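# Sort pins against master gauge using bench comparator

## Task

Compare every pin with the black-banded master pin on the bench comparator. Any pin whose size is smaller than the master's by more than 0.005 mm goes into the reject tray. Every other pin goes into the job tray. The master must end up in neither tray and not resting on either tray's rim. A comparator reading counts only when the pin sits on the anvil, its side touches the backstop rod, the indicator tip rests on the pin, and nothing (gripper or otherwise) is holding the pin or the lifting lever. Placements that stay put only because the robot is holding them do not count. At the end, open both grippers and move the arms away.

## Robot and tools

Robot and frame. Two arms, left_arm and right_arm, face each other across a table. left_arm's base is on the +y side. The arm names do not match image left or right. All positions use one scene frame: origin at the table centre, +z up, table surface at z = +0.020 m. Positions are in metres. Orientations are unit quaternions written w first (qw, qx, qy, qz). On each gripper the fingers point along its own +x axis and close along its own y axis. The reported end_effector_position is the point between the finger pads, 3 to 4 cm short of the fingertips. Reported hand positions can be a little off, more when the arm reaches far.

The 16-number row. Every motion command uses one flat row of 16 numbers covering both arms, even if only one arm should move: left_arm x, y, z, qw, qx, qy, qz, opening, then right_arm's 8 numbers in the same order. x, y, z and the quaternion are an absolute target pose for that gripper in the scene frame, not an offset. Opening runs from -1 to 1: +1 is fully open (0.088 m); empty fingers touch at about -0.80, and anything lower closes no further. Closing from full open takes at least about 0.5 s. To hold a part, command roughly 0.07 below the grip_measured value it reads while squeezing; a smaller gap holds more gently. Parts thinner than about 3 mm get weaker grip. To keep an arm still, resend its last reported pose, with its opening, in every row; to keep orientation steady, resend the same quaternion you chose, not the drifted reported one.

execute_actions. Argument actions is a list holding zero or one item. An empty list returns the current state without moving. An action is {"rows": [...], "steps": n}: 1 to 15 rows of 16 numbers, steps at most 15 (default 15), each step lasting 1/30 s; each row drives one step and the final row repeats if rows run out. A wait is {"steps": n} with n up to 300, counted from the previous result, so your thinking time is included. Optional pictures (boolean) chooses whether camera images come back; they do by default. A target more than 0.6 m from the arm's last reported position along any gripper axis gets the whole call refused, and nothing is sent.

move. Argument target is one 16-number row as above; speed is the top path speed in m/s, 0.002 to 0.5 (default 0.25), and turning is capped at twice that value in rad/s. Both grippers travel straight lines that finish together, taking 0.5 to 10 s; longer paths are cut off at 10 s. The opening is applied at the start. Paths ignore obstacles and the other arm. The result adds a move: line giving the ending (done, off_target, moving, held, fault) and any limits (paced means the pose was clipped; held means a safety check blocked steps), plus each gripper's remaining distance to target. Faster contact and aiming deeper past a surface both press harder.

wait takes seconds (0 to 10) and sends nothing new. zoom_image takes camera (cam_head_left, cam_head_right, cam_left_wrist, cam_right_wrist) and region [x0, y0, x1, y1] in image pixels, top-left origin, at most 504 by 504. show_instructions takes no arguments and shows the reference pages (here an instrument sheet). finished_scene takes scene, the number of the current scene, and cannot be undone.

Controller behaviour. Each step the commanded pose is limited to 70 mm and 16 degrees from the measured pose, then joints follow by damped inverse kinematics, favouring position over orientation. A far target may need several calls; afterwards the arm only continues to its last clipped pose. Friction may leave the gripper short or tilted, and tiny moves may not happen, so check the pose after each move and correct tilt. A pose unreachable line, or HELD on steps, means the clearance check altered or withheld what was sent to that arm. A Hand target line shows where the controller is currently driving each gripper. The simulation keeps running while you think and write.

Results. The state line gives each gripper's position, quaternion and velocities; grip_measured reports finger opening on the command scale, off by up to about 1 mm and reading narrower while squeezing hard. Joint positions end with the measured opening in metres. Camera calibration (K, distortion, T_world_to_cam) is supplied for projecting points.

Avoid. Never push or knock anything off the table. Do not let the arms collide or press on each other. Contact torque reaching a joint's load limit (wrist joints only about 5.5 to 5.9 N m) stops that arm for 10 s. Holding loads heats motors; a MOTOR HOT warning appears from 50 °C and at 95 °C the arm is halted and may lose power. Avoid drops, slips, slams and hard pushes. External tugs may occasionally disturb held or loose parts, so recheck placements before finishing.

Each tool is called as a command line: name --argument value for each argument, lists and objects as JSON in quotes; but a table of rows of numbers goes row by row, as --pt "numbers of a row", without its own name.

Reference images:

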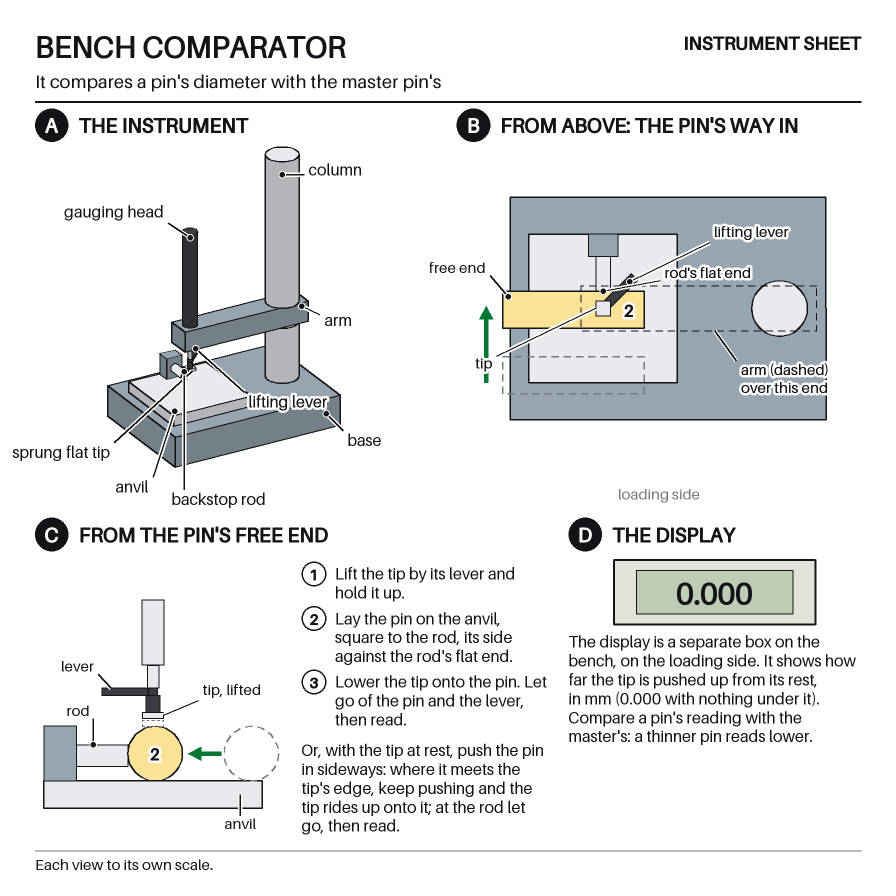

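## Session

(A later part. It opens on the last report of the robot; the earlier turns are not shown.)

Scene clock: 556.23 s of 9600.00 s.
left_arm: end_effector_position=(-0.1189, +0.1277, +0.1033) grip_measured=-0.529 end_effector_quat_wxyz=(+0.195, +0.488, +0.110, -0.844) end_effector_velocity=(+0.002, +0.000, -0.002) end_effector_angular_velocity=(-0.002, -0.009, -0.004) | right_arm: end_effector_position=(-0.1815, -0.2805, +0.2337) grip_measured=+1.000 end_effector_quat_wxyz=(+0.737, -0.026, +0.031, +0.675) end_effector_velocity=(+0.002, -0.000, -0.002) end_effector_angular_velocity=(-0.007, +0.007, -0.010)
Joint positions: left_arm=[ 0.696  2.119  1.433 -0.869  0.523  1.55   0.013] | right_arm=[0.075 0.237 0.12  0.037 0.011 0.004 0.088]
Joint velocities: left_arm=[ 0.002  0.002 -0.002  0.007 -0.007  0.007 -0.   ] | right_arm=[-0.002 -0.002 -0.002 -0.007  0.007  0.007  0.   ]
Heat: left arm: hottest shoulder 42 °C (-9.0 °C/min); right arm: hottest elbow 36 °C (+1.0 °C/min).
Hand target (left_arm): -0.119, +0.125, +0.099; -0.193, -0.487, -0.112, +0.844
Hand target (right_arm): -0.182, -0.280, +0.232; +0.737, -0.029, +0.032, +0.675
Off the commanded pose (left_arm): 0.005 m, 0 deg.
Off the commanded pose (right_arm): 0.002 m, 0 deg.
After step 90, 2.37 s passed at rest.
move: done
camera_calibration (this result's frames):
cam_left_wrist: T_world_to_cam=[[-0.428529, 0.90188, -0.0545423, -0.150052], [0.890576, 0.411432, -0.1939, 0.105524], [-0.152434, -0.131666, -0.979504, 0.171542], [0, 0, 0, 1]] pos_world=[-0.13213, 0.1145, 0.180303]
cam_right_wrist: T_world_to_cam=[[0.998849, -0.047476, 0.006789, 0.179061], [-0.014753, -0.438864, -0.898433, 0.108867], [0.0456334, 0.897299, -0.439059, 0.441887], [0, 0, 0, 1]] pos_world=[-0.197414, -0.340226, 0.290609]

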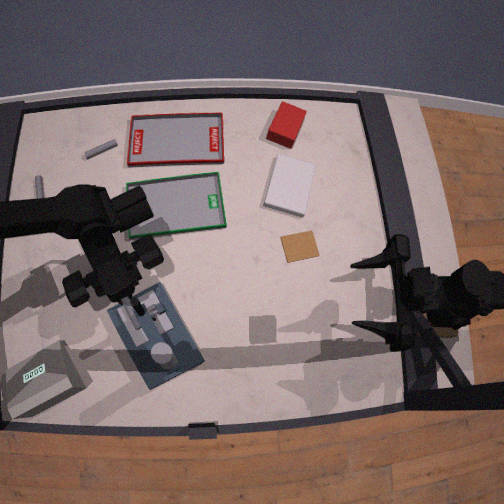

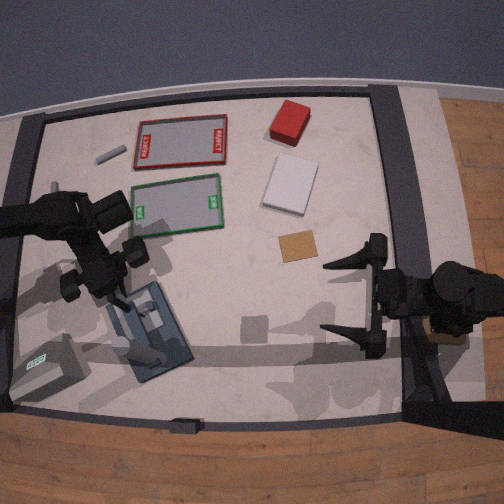

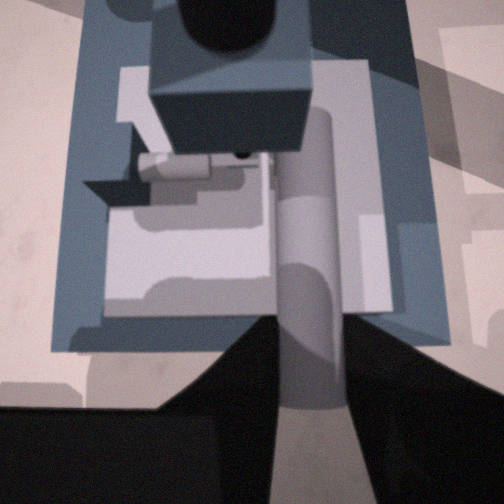

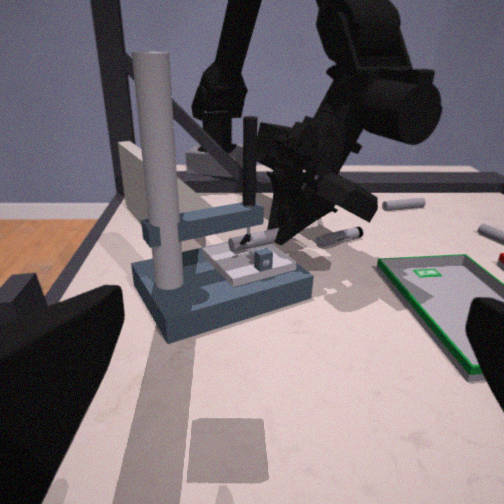

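move --target '[-0.1127,0.1113,0.100, 0.1934,0.4874,0.1117,-0.8442, -0.61, -0.1818,-0.2804,0.232, 0.7366,-0.0295,0.0322,0.675, 1.0]' --speed 0.008

zoom_image --camera "cam_left_wrist" --region '[160, 100, 400, 340]'

Scene clock: 562.43 s of 9600.00 s.
left_arm: end_effector_position=(-0.1127, +0.1139, +0.1042) grip_measured=-0.529 end_effector_quat_wxyz=(+0.195, +0.488, +0.108, -0.844) end_effector_velocity=(+0.002, +0.000, -0.001) end_effector_angular_velocity=(+0.015, -0.017, +0.004) | right_arm: end_effector_position=(-0.1815, -0.2805, +0.2337) grip_measured=+1.000 end_effector_quat_wxyz=(+0.737, -0.026, +0.031, +0.675) end_effector_velocity=(-0.002, +0.000, +0.001) end_effector_angular_velocity=(+0.007, -0.007, +0.010)
Joint positions: left_arm=[ 0.695  2.169  1.518 -0.902  0.523  1.55   0.013] | right_arm=[0.075 0.237 0.12  0.037 0.011 0.004 0.088]
Joint velocities: left_arm=[-0.002  0.002  0.007 -0.007 -0.022 -0.007 -0.   ] | right_arm=[ 0.002 -0.002 -0.002  0.007 -0.007 -0.007  0.   ]
Heat: left arm: hottest shoulder 42 °C (-8.0 °C/min); right arm: hottest elbow 36 °C (+1.0 °C/min).
Hand target (left_arm): -0.113, +0.111, +0.100; -0.193, -0.487, -0.112, +0.844
Hand target (right_arm): -0.182, -0.280, +0.232; +0.737, -0.029, +0.032, +0.675
Off the commanded pose (left_arm): 0.005 m, 0 deg.
Off the commanded pose (right_arm): 0.002 m, 0 deg.
After step 90, 0.77 s passed at rest.
move: done
camera_calibration (this result's frames):
cam_left_wrist: T_world_to_cam=[[-0.428146, 0.901922, -0.0568232, -0.13457], [0.890855, 0.410652, -0.194274, 0.106067], [-0.151885, -0.133799, -0.9793, 0.171854], [0, 0, 0, 1]] pos_world=[-0.126004, 0.100808, 0.181256]
cam_right_wrist: T_world_to_cam=[[0.998849, -0.047476, 0.006789, 0.179061], [-0.014753, -0.438864, -0.898433, 0.108867], [0.0456334, 0.897299, -0.439059, 0.441887], [0, 0, 0, 1]] pos_world=[-0.197414, -0.340226, 0.290609]

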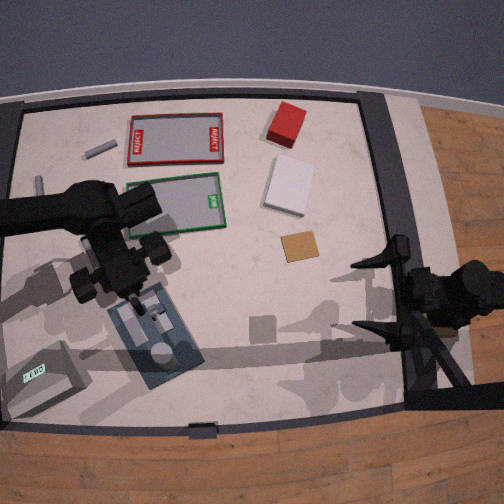

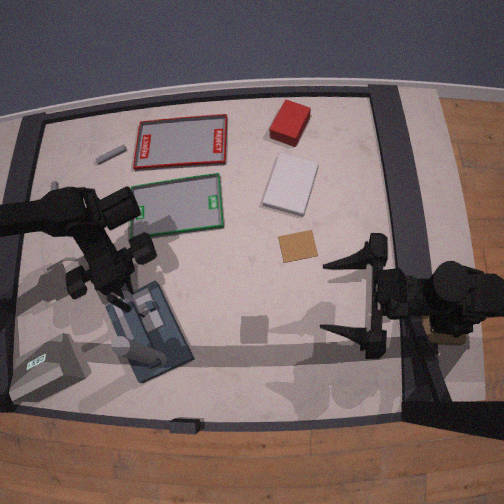

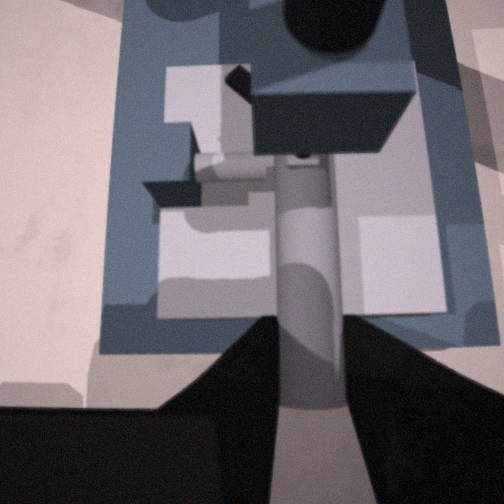

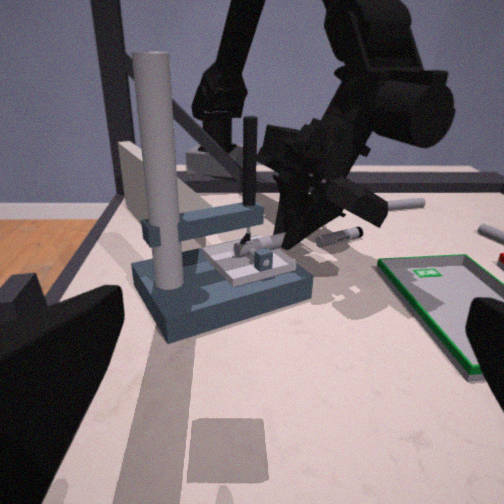

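Region (160, 100, 400, 340) of cam_left_wrist's 504x504 image, scaled by 2.100, with more detail than that image has.

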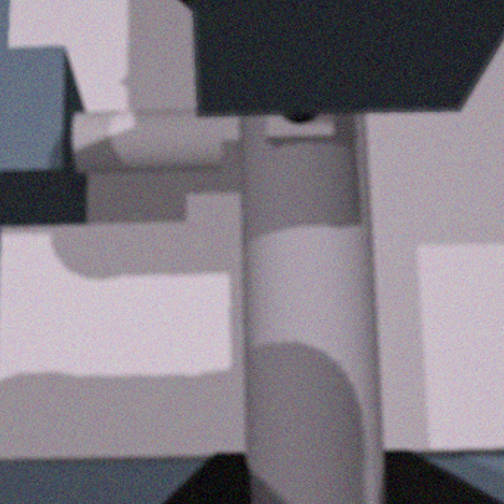

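move --target '[-0.1110,0.1077,0.100, 0.1934,0.4874,0.1117,-0.8442, -0.61, -0.1818,-0.2804,0.232, 0.7366,-0.0295,0.0322,0.675, 1.0]' --speed 0.004

zoom_image --camera "cam_left_wrist" --region '[160, 100, 400, 340]'

Scene clock: 570.73 s of 9600.00 s.
left_arm: end_effector_position=(-0.1116, +0.1114, +0.1042) grip_measured=-0.529 end_effector_quat_wxyz=(+0.194, +0.488, +0.111, -0.844) end_effector_velocity=(-0.000, +0.005, +0.002) end_effector_angular_velocity=(+0.022, +0.002, +0.009) | right_arm: end_effector_position=(-0.1815, -0.2805, +0.2337) grip_measured=+1.000 end_effector_quat_wxyz=(+0.737, -0.026, +0.031, +0.675) end_effector_velocity=(-0.001, +0.000, +0.001) end_effector_angular_velocity=(+0.007, -0.007, +0.005)
Joint positions: left_arm=[ 0.695  2.183  1.54  -0.916  0.523  1.55   0.013] | right_arm=[0.075 0.237 0.12  0.037 0.011 0.004 0.088]
Joint velocities: left_arm=[ 0.002 -0.007 -0.002 -0.022 -0.007 -0.007 -0.   ] | right_arm=[-0.002 -0.002 -0.002  0.007 -0.007 -0.007  0.   ]
Heat: left arm: hottest shoulder 43 °C (-4.0 °C/min); right arm: hottest elbow 36 °C (+1.0 °C/min).
Hand target (left_arm): -0.111, +0.108, +0.100; -0.193, -0.487, -0.112, +0.844
Hand target (right_arm): -0.182, -0.280, +0.232; +0.737, -0.029, +0.032, +0.675
Off the commanded pose (left_arm): 0.006 m, 0 deg.
Off the commanded pose (right_arm): 0.002 m, 0 deg.
After step 90, 3.17 s passed at rest.
move: done
camera_calibration (this result's frames):
cam_left_wrist: T_world_to_cam=[[-0.428258, 0.902166, -0.0518717, -0.132381], [0.890451, 0.411527, -0.194272, 0.10591], [-0.153919, -0.129388, -0.979575, 0.170931], [0, 0, 0, 1]] pos_world=[-0.124691, 0.0979612, 0.181149]
cam_right_wrist: T_world_to_cam=[[0.998849, -0.047476, 0.006789, 0.179061], [-0.014753, -0.438864, -0.898433, 0.108867], [0.0456334, 0.897299, -0.439059, 0.441887], [0, 0, 0, 1]] pos_world=[-0.197414, -0.340226, 0.290609]

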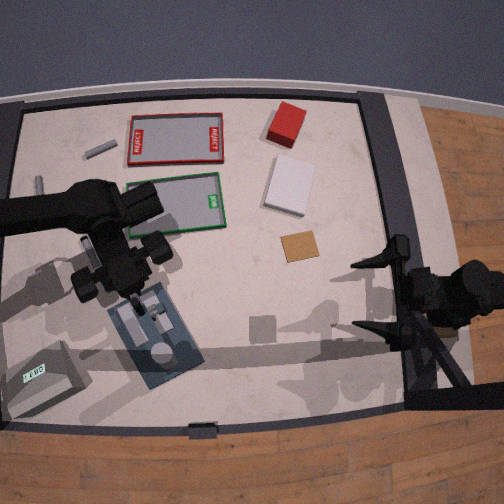

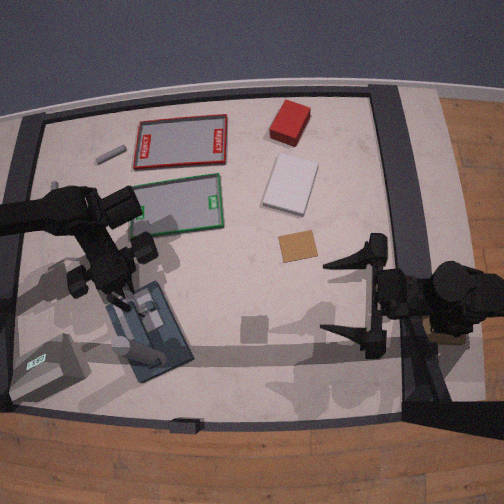

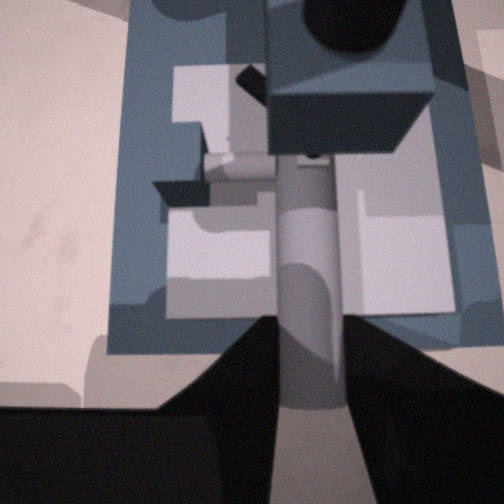

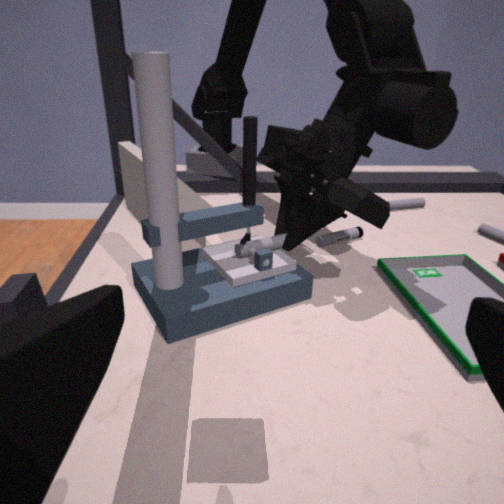

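Region (160, 100, 400, 340) of cam_left_wrist's 504x504 image, scaled by 2.100, with more detail than that image has.

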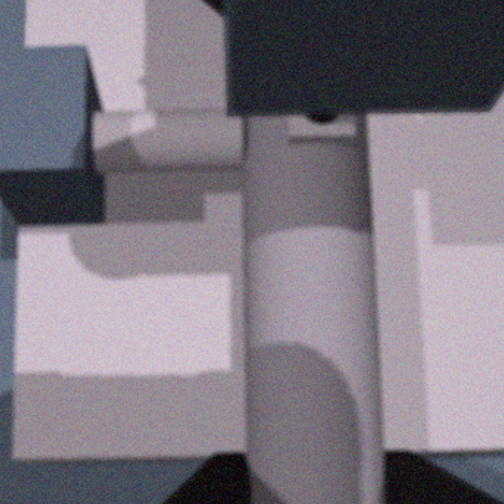

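move --target '[-0.1112,0.1095,0.103, 0.1934,0.4874,0.1117,-0.8442, -0.25, -0.1818,-0.2804,0.232, 0.7366,-0.0295,0.0322,0.675, 1.0]' --speed 0.004

zoom_image --camera "cam_head_left" --region '[16, 358, 52, 388]'

zoom_image --camera "cam_left_wrist" --region '[160, 100, 400, 340]'

Scene clock: 575.53 s of 9600.00 s.
left_arm: end_effector_position=(-0.1117, +0.1113, +0.1043) grip_measured=-0.252 end_effector_quat_wxyz=(+0.194, +0.488, +0.110, -0.844) end_effector_velocity=(-0.002, +0.005, -0.000) end_effector_angular_velocity=(+0.033, +0.007, +0.017) | right_arm: end_effector_position=(-0.1815, -0.2805, +0.2337) grip_measured=+1.000 end_effector_quat_wxyz=(+0.737, -0.026, +0.031, +0.675) end_effector_velocity=(+0.002, -0.000, -0.003) end_effector_angular_velocity=(-0.014, -0.021, -0.008)
Joint positions: left_arm=[ 0.695  2.183  1.541 -0.916  0.523  1.55   0.027] | right_arm=[0.075 0.237 0.12  0.037 0.011 0.004 0.088]
Joint velocities: left_arm=[-0.002 -0.002 -0.002 -0.022 -0.007 -0.022 -0.   ] | right_arm=[-0.002  0.002 -0.002 -0.007  0.007 -0.022  0.   ]
Heat: left arm: hottest shoulder 43 °C (-2.0 °C/min); right arm: hottest elbow 36 °C (+1.0 °C/min).
Hand target (left_arm): -0.111, +0.110, +0.103; -0.193, -0.487, -0.112, +0.844
Hand target (right_arm): -0.182, -0.280, +0.232; +0.737, -0.029, +0.032, +0.675
Off the commanded pose (left_arm): 0.002 m, 0 deg.
Off the commanded pose (right_arm): 0.002 m, 0 deg.
After step 90, 0.67 s passed at rest.
move: done
camera_calibration (this result's frames):
cam_left_wrist: T_world_to_cam=[[-0.427914, 0.90233, -0.0518717, -0.132349], [0.890608, 0.411188, -0.194272, 0.106134], [-0.153969, -0.129329, -0.979575, 0.170975], [0, 0, 0, 1]] pos_world=[-0.124833, 0.0978932, 0.181237]
cam_right_wrist: T_world_to_cam=[[0.998849, -0.047476, 0.006789, 0.179061], [-0.014753, -0.438864, -0.898433, 0.108867], [0.0456334, 0.897299, -0.439059, 0.441887], [0, 0, 0, 1]] pos_world=[-0.197414, -0.340226, 0.290609]

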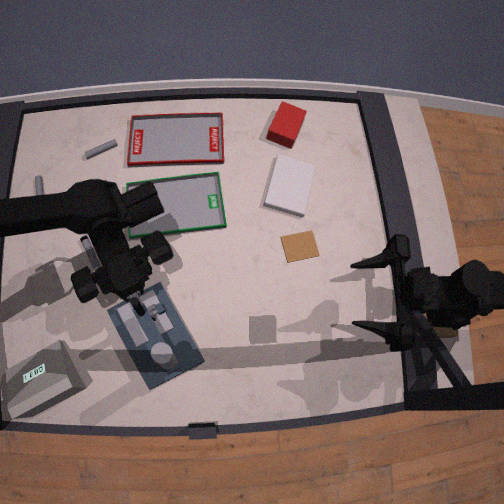

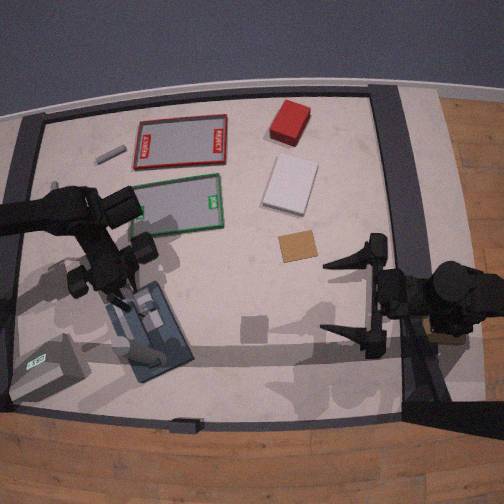

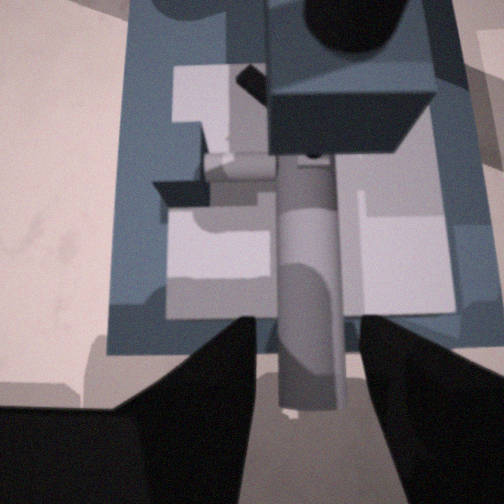

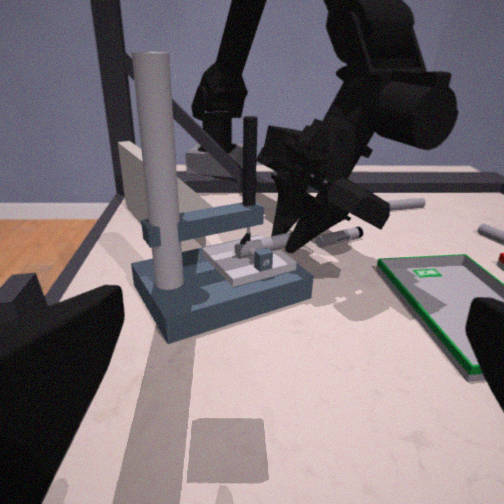

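Region (16, 358, 52, 388) of cam_head_left's 504x504 image, scaled by 14.000, with more detail than that image has.

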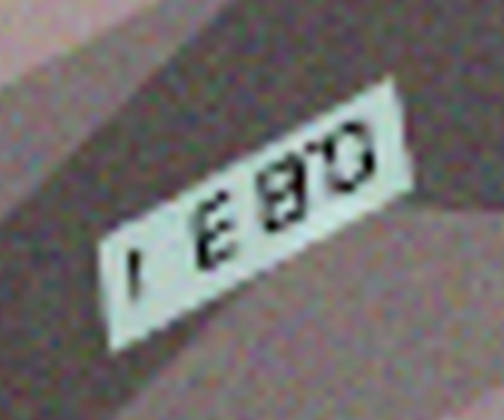

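Region (160, 100, 400, 340) of cam_left_wrist's 504x504 image, scaled by 2.100, with more detail than that image has.

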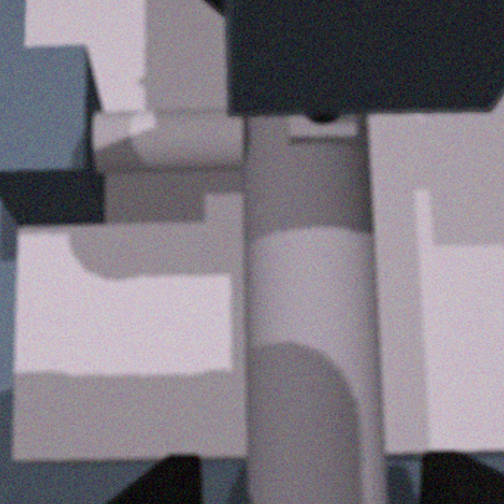

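wait --seconds 1

zoom_image --camera "cam_head_left" --region '[16, 358, 52, 388]'

Scene clock: 578.63 s of 9600.00 s.
left_arm: end_effector_position=(-0.1117, +0.1113, +0.1043) grip_measured=-0.252 end_effector_quat_wxyz=(+0.194, +0.488, +0.110, -0.844) end_effector_velocity=(-0.001, +0.002, +0.002) end_effector_angular_velocity=(+0.009, -0.004, +0.004) | right_arm: end_effector_position=(-0.1815, -0.2805, +0.2337) grip_measured=+1.000 end_effector_quat_wxyz=(+0.737, -0.026, +0.031, +0.675) end_effector_velocity=(-0.002, -0.001, -0.011) end_effector_angular_velocity=(-0.043, -0.018, +0.012)
Joint positions: left_arm=[ 0.695  2.183  1.541 -0.916  0.523  1.55   0.027] | right_arm=[0.075 0.237 0.12  0.037 0.011 0.004 0.088]
Joint velocities: left_arm=[-0.002 -0.007 -0.002 -0.007 -0.007 -0.007 -0.   ] | right_arm=[ 0.002 -0.002 -0.007 -0.037 -0.007 -0.022  0.   ]
Heat: left arm: hottest shoulder 44 °C (+0.0 °C/min); right arm: hottest elbow 36 °C (+1.0 °C/min).
Hand target (left_arm): -0.111, +0.110, +0.103; -0.193, -0.487, -0.112, +0.844
Hand target (right_arm): -0.182, -0.280, +0.232; +0.737, -0.029, +0.032, +0.675
Off the commanded pose (left_arm): 0.002 m, 0 deg.
Off the commanded pose (right_arm): 0.002 m, 0 deg.
Steps of this call (steps 1 to 90: nothing new was sent; then 0.10 s passed at rest). Readings (end_effector_position):
1: left_arm (-0.1117, +0.1113, +0.1043) | right_arm (-0.1815, -0.2805, +0.2337)
2: left_arm (-0.1117, +0.1113, +0.1043) | right_arm (-0.1815, -0.2805, +0.2337)
4: left_arm (-0.1117, +0.1113, +0.1043) | right_arm (-0.1815, -0.2805, +0.2337)
8: left_arm (-0.1117, +0.1113, +0.1043) | right_arm (-0.1815, -0.2805, +0.2337)
90: the state above
camera_calibration (this result's frames):
cam_left_wrist: T_world_to_cam=[[-0.427914, 0.90233, -0.0518717, -0.132349], [0.890608, 0.411188, -0.194272, 0.106134], [-0.153969, -0.129329, -0.979575, 0.170975], [0, 0, 0, 1]] pos_world=[-0.124833, 0.0978932, 0.181237]
cam_right_wrist: T_world_to_cam=[[0.998849, -0.047476, 0.006789, 0.179061], [-0.014753, -0.438864, -0.898433, 0.108867], [0.0456334, 0.897299, -0.439059, 0.441887], [0, 0, 0, 1]] pos_world=[-0.197414, -0.340226, 0.290609]

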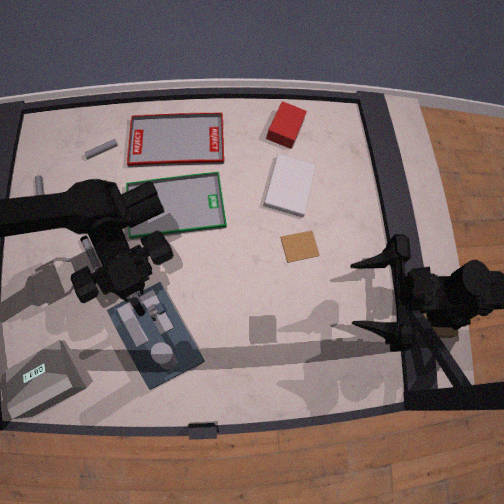

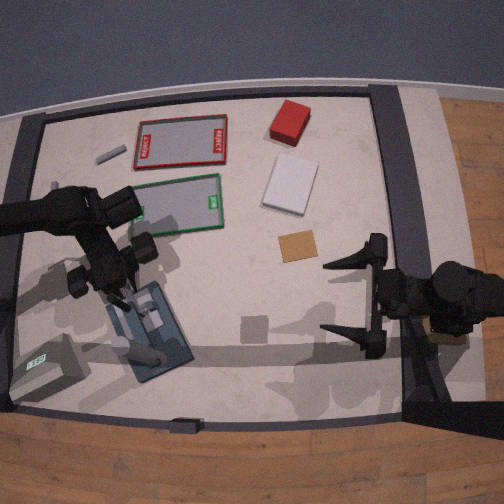

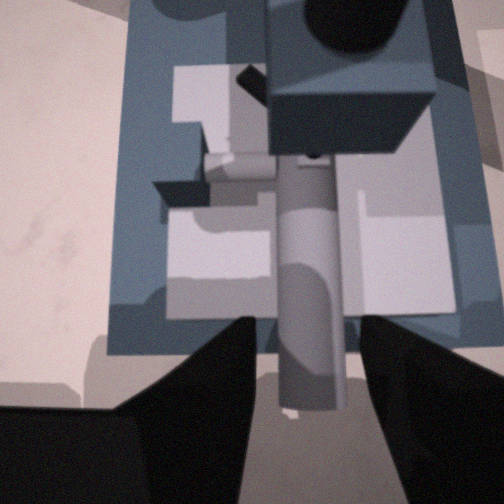

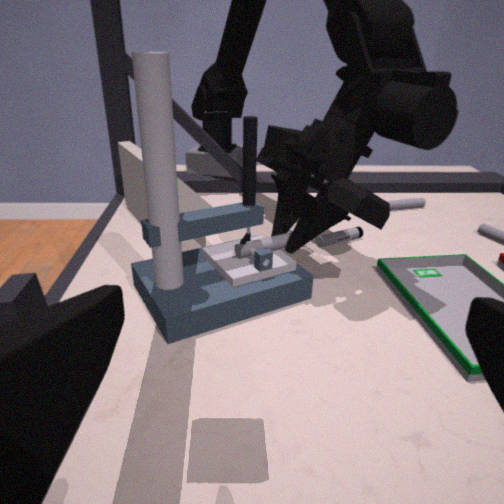

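Region (16, 358, 52, 388) of cam_head_left's 504x504 image, scaled by 14.000, with more detail than that image has.

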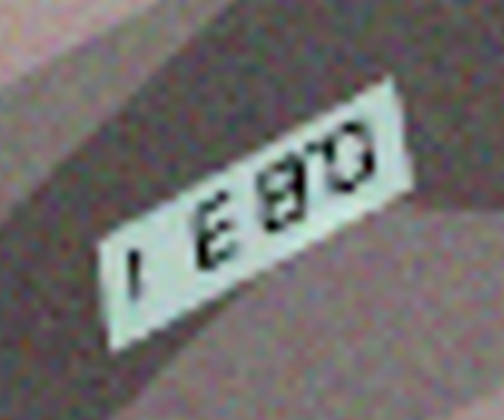

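move --target '[-0.1112,0.1095,0.103, 0.1934,0.4874,0.1117,-0.8442, -0.61, -0.1818,-0.2804,0.232, 0.7366,-0.0295,0.0322,0.675, 1.0]' --speed 0.01

move --target '[-0.1215,0.1330,0.104, 0.1934,0.4874,0.1117,-0.8442, -0.61, -0.1818,-0.2804,0.232, 0.7366,-0.0295,0.0322,0.675, 1.0]' --speed 0.015

move --target '[-0.05,0.17,0.125, 0.1934,0.4874,0.1117,-0.8442, -0.61, -0.1818,-0.2804,0.232, 0.7366,-0.0295,0.0322,0.675, 1.0]' --speed 0.08

move --target '[0.05,0.085,0.13, 0.6282,0.3442,0.3627,-0.5962, -0.61, -0.1818,-0.2804,0.232, 0.7366,-0.0295,0.0322,0.675, 1.0]' --speed 0.2

Scene clock: 592.90 s of 9600.00 s.
left_arm: end_effector_position=(-0.1118, +0.1115, +0.1043) grip_measured=-0.530 end_effector_quat_wxyz=(+0.193, +0.488, +0.111, -0.844) end_effector_velocity=(+0.001, +0.003, -0.001) end_effector_angular_velocity=(+0.019, -0.015, +0.004) | right_arm: end_effector_position=(-0.1815, -0.2805, +0.2337) grip_measured=+1.000 end_effector_quat_wxyz=(+0.737, -0.026, +0.031, +0.675) end_effector_velocity=(+0.001, -0.000, -0.001) end_effector_angular_velocity=(+0.002, -0.007, +0.001)
Joint positions: left_arm=[ 0.695  2.183  1.541 -0.917  0.523  1.55   0.013] | right_arm=[0.075 0.237 0.12  0.037 0.011 0.004 0.088]
Joint velocities: left_arm=[-0.002 -0.002 -0.002 -0.007 -0.022 -0.007  0.   ] | right_arm=[-0.007 -0.002 -0.007  0.007 -0.007 -0.007  0.   ]
Heat: left arm: hottest shoulder 46 °C (+5.0 °C/min); right arm: hottest elbow 36 °C (+1.0 °C/min).
Hand target (left_arm): -0.111, +0.110, +0.103; -0.193, -0.487, -0.112, +0.844
Hand target (right_arm): -0.182, -0.280, +0.232; +0.737, -0.029, +0.032, +0.675
Off the commanded pose (left_arm): 0.002 m, 0 deg.
Off the commanded pose (right_arm): 0.002 m, 0 deg.
After step 90, 10.57 s passed at rest.
move: done
camera_calibration (this result's frames):
cam_left_wrist: T_world_to_cam=[[-0.427939, 0.902383, -0.0507288, -0.132703], [0.890515, 0.411389, -0.194271, 0.1061], [-0.154438, -0.128311, -0.979635, 0.170825], [0, 0, 0, 1]] pos_world=[-0.124891, 0.098019, 0.181227]
cam_right_wrist: T_world_to_cam=[[0.998849, -0.047476, 0.006789, 0.179061], [-0.014753, -0.438864, -0.898433, 0.108867], [0.0456334, 0.897299, -0.439059, 0.441887], [0, 0, 0, 1]] pos_world=[-0.197414, -0.340226, 0.290609]

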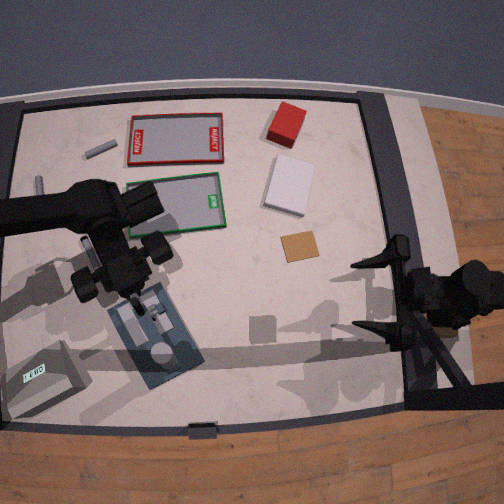

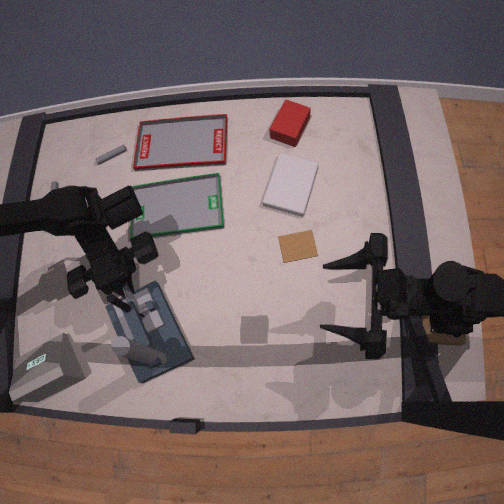

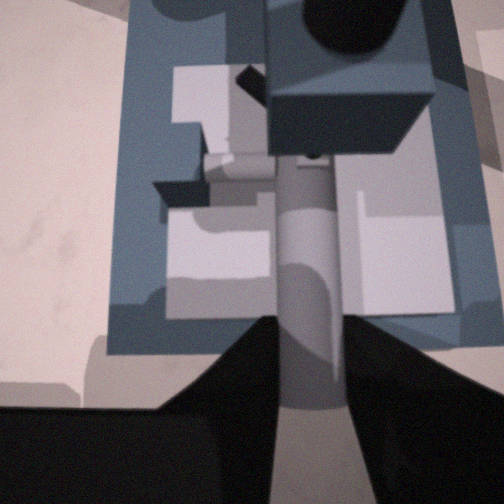

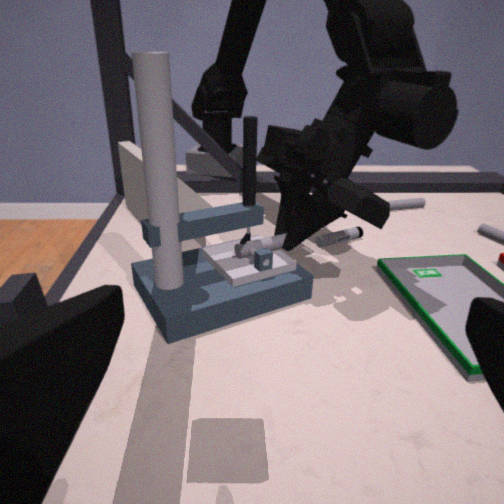

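Scene clock: 594.70 s of 9600.00 s.
left_arm: end_effector_position=(-0.1202, +0.1296, +0.1033) grip_measured=-0.530 end_effector_quat_wxyz=(+0.194, +0.488, +0.111, -0.844) end_effector_velocity=(-0.001, -0.002, +0.000) end_effector_angular_velocity=(-0.015, +0.001, +0.004) | right_arm: end_effector_position=(-0.1815, -0.2805, +0.2337) grip_measured=+1.000 end_effector_quat_wxyz=(+0.737, -0.026, +0.031, +0.675) end_effector_velocity=(+0.001, -0.000, -0.005) end_effector_angular_velocity=(-0.013, -0.006, +0.001)
Joint positions: left_arm=[ 0.695  2.114  1.425 -0.869  0.523  1.55   0.013] | right_arm=[0.075 0.237 0.12  0.037 0.011 0.004 0.088]
Joint velocities: left_arm=[-0.002 -0.007 -0.012  0.022  0.007 -0.007 -0.   ] | right_arm=[-0.007 -0.002 -0.007 -0.007 -0.007 -0.007  0.   ]
Heat: left arm: hottest shoulder 46 °C (+5.0 °C/min); right arm: hottest elbow 36 °C (+1.0 °C/min).
Hand target (left_arm): -0.122, +0.133, +0.104; -0.193, -0.487, -0.112, +0.844
Hand target (right_arm): -0.182, -0.280, +0.232; +0.737, -0.029, +0.032, +0.675
Off the commanded pose (left_arm): 0.004 m, 0 deg.
Off the commanded pose (right_arm): 0.002 m, 0 deg.
move: done
camera_calibration (this result's frames):
cam_left_wrist: T_world_to_cam=[[-0.427923, 0.902348, -0.0514907, -0.152599], [0.890577, 0.411255, -0.194272, 0.105917], [-0.154125, -0.12899, -0.979595, 0.171032], [0, 0, 0, 1]] pos_world=[-0.133267, 0.1162, 0.180261]
cam_right_wrist: T_world_to_cam=[[0.998849, -0.047476, 0.006789, 0.179061], [-0.014753, -0.438864, -0.898433, 0.108867], [0.0456334, 0.897299, -0.439059, 0.441887], [0, 0, 0, 1]] pos_world=[-0.197414, -0.340226, 0.290609]

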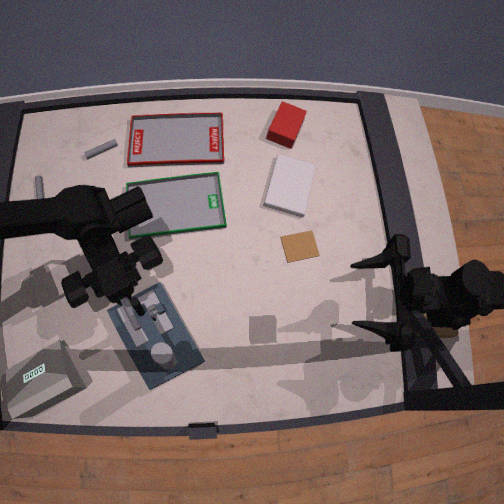

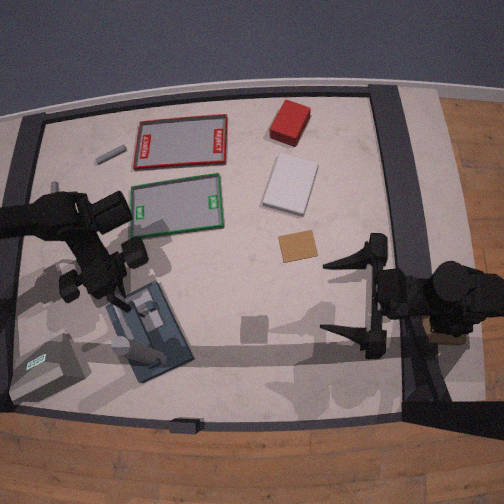

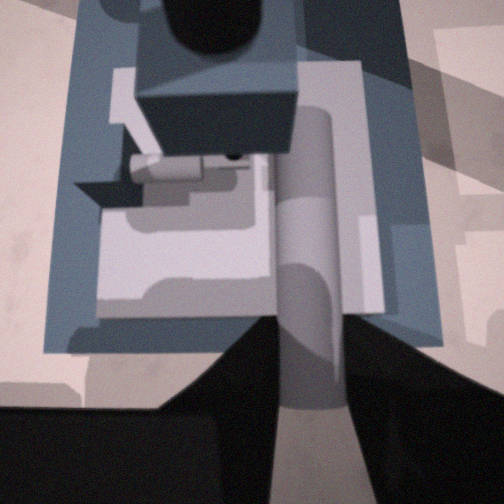

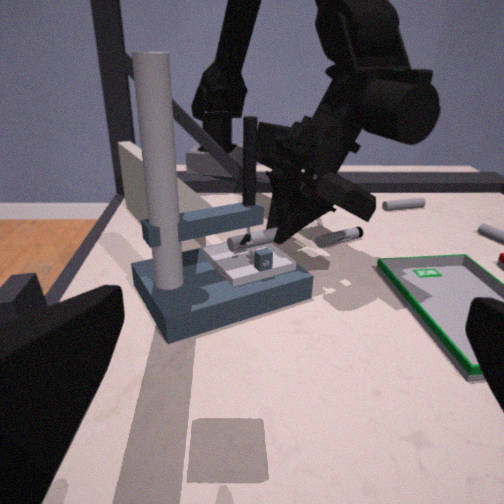

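Scene clock: 596.13 s of 9600.00 s.
left_arm: end_effector_position=(-0.0526, +0.1727, +0.1221) grip_measured=-0.530 end_effector_quat_wxyz=(+0.191, +0.486, +0.117, -0.845) end_effector_velocity=(-0.002, +0.003, +0.001) end_effector_angular_velocity=(+0.008, -0.000, -0.022) | right_arm: end_effector_position=(-0.1815, -0.2805, +0.2337) grip_measured=+1.000 end_effector_quat_wxyz=(+0.737, -0.026, +0.031, +0.675) end_effector_velocity=(-0.001, +0.000, -0.000) end_effector_angular_velocity=(+0.002, -0.007, +0.005)
Joint positions: left_arm=[ 0.903  2.114  1.504 -1.08   0.511  1.787  0.013] | right_arm=[0.075 0.237 0.12  0.037 0.011 0.004 0.088]
Joint velocities: left_arm=[-0.002 -0.002  0.002 -0.022 -0.007  0.022 -0.   ] | right_arm=[-0.002  0.002 -0.002  0.007 -0.007 -0.007  0.   ]
Heat: left arm: hottest shoulder 46 °C (+5.1 °C/min); right arm: hottest elbow 36 °C (+1.0 °C/min).
Hand target (left_arm): -0.050, +0.170, +0.125; -0.193, -0.488, -0.112, +0.844
Hand target (right_arm): -0.182, -0.280, +0.232; +0.737, -0.029, +0.032, +0.675
Off the commanded pose (left_arm): 0.005 m, 1 deg.
Off the commanded pose (right_arm): 0.002 m, 0 deg.
move: done
camera_calibration (this result's frames):
cam_left_wrist: T_world_to_cam=[[-0.430132, 0.901966, -0.0379961, -0.163257], [0.888544, 0.415539, -0.194468, 0.030823], [-0.159614, -0.117408, -0.980173, 0.20324], [0, 0, 0, 1]] pos_world=[-0.0651694, 0.158306, 0.199002]
cam_right_wrist: T_world_to_cam=[[0.998849, -0.047476, 0.006789, 0.179061], [-0.014753, -0.438864, -0.898433, 0.108867], [0.0456334, 0.897299, -0.439059, 0.441887], [0, 0, 0, 1]] pos_world=[-0.197414, -0.340226, 0.290609]

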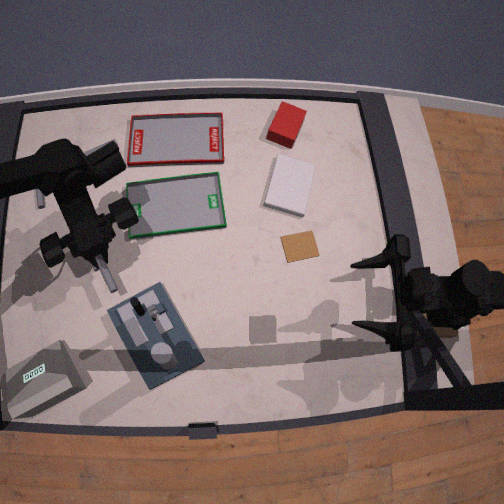

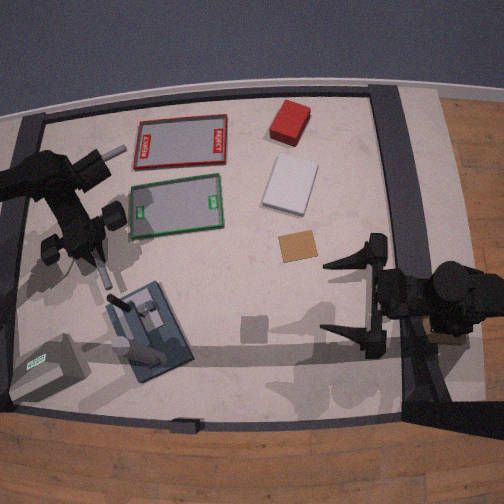

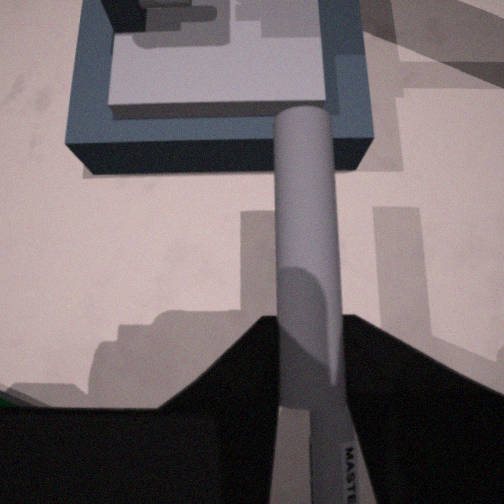

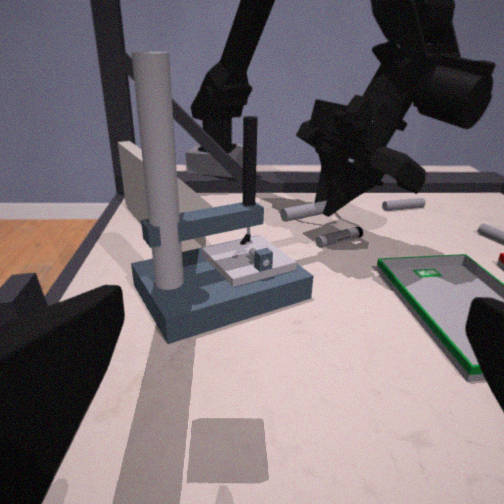

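Scene clock: 599.50 s of 9600.00 s.
left_arm: end_effector_position=(+0.0483, +0.0902, +0.1307) grip_measured=-0.530 end_effector_quat_wxyz=(+0.626, +0.345, +0.366, -0.596) end_effector_velocity=(+0.000, -0.001, +0.001) end_effector_angular_velocity=(-0.002, +0.001, +0.020) | right_arm: end_effector_position=(-0.1815, -0.2805, +0.2337) grip_measured=+1.000 end_effector_quat_wxyz=(+0.737, -0.026, +0.031, +0.675) end_effector_velocity=(-0.001, -0.000, -0.002) end_effector_angular_velocity=(-0.008, -0.006, +0.005)
Joint positions: left_arm=[ 0.903  2.155  1.582 -0.558  0.28   0.522  0.013] | right_arm=[0.075 0.237 0.12  0.037 0.011 0.004 0.088]
Joint velocities: left_arm=[-0.002 -0.002 -0.002  0.007 -0.007 -0.022 -0.   ] | right_arm=[-0.002 -0.002 -0.002 -0.007 -0.007 -0.007  0.   ]
Heat: left arm: hottest shoulder 47 °C (+7.0 °C/min); right arm: hottest elbow 36 °C (+1.0 °C/min).
Hand target (left_arm): +0.050, +0.085, +0.131; +0.629, +0.343, +0.363, -0.596
Hand target (right_arm): -0.182, -0.280, +0.232; +0.737, -0.029, +0.032, +0.675
Off the commanded pose (left_arm): 0.005 m, 0 deg.
Off the commanded pose (right_arm): 0.002 m, 0 deg.
move: done
camera_calibration (this result's frames):
cam_left_wrist: T_world_to_cam=[[-0.997935, -0.0457261, -0.0451038, 0.0686719], [-0.0364525, 0.98141, -0.188429, -0.0299505], [0.0528815, -0.186396, -0.981051, 0.214176], [0, 0, 0, 1]] pos_world=[0.0561124, 0.0724553, 0.207572]
cam_right_wrist: T_world_to_cam=[[0.998849, -0.047476, 0.006789, 0.179061], [-0.014753, -0.438864, -0.898433, 0.108867], [0.0456334, 0.897299, -0.439059, 0.441887], [0, 0, 0, 1]] pos_world=[-0.197414, -0.340226, 0.290609]

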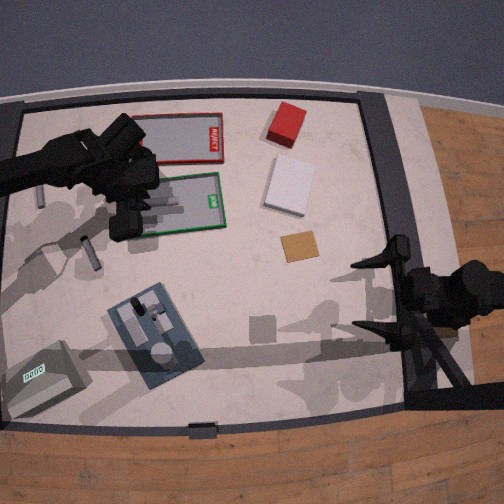

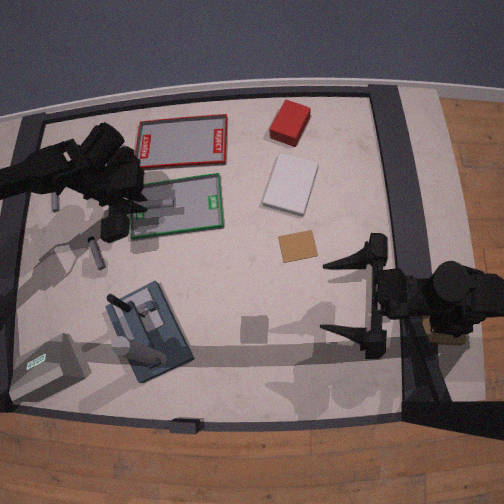

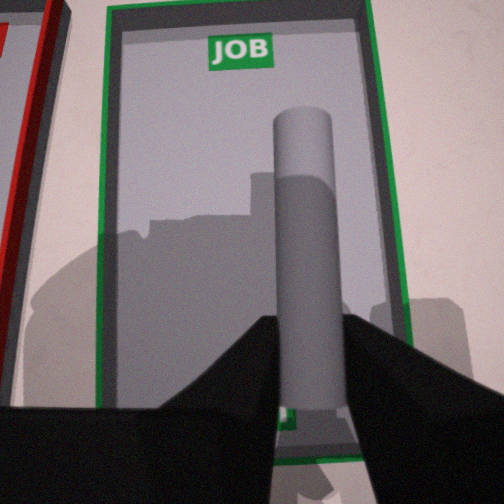

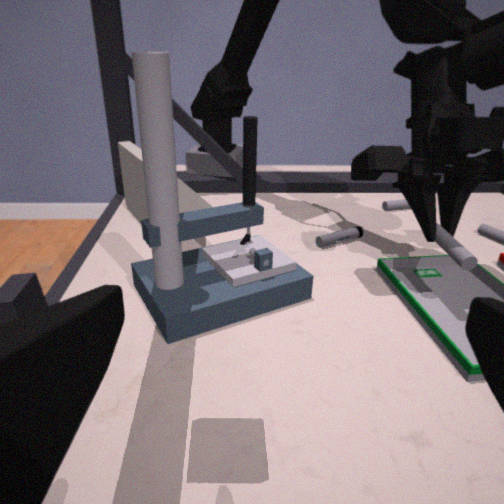

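move --target '[0.038,0.083,0.074, 0.6282,0.3442,0.3627,-0.5962, -0.61, -0.1818,-0.2804,0.232, 0.7366,-0.0295,0.0322,0.675, 1.0]' --speed 0.05

Scene clock: 605.33 s of 9600.00 s.
left_arm: end_effector_position=(+0.0413, +0.0804, +0.0830) grip_measured=-0.530 end_effector_quat_wxyz=(+0.632, +0.343, +0.354, -0.597) end_effector_velocity=(+0.001, -0.001, +0.003) end_effector_angular_velocity=(-0.006, -0.009, +0.007) | right_arm: end_effector_position=(-0.1815, -0.2805, +0.2337) grip_measured=+1.000 end_effector_quat_wxyz=(+0.737, -0.026, +0.031, +0.675) end_effector_velocity=(-0.001, -0.000, -0.002) end_effector_angular_velocity=(-0.008, -0.006, +0.005)
Joint positions: left_arm=[ 0.876  2.228  1.486 -0.356  0.269  0.5    0.013] | right_arm=[0.075 0.237 0.12  0.037 0.011 0.004 0.088]
Joint velocities: left_arm=[-0.002 -0.007 -0.002  0.007 -0.007 -0.007 -0.   ] | right_arm=[-0.002 -0.002 -0.002 -0.007 -0.007 -0.007  0.   ]
Heat: left arm: hottest shoulder 47 °C (+6.1 °C/min); right arm: hottest elbow 36 °C (+0.0 °C/min).
Hand target (left_arm): +0.038, +0.083, +0.074; +0.628, +0.344, +0.362, -0.596
Hand target (right_arm): -0.182, -0.280, +0.232; +0.737, -0.029, +0.032, +0.675
Off the commanded pose (left_arm): 0.010 m, 1 deg.
Off the commanded pose (right_arm): 0.002 m, 0 deg.
After step 90, 1.33 s passed at rest.
move: off_target (left_arm)
camera_calibration (this result's frames):
cam_left_wrist: T_world_to_cam=[[-0.997154, -0.044834, -0.0606105, 0.0602844], [-0.0312252, 0.977363, -0.209251, -0.0278153], [0.06862, -0.206763, -0.975982, 0.16641], [0, 0, 0, 1]] pos_world=[0.0478253, 0.0642957, 0.160246]
cam_right_wrist: T_world_to_cam=[[0.998849, -0.047476, 0.006789, 0.179061], [-0.014753, -0.438864, -0.898433, 0.108867], [0.0456334, 0.897299, -0.439059, 0.441887], [0, 0, 0, 1]] pos_world=[-0.197414, -0.340226, 0.290609]

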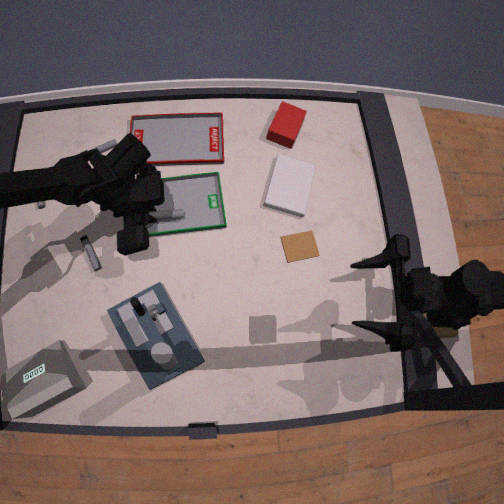

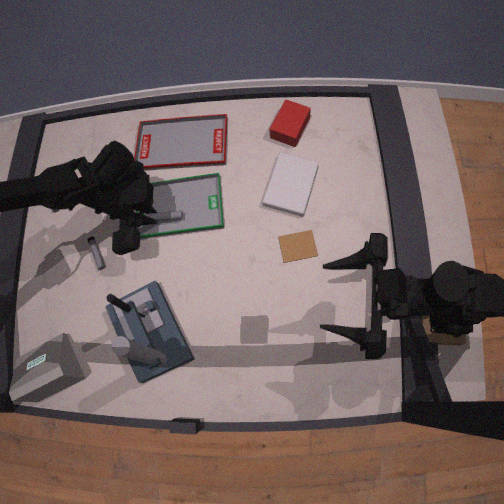

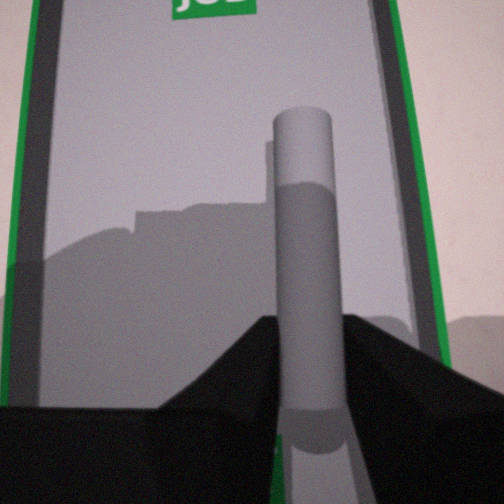

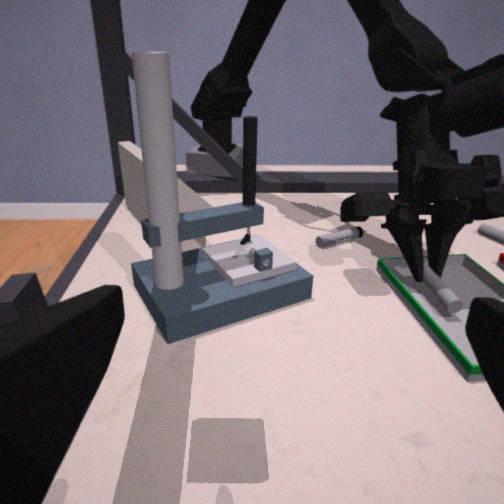

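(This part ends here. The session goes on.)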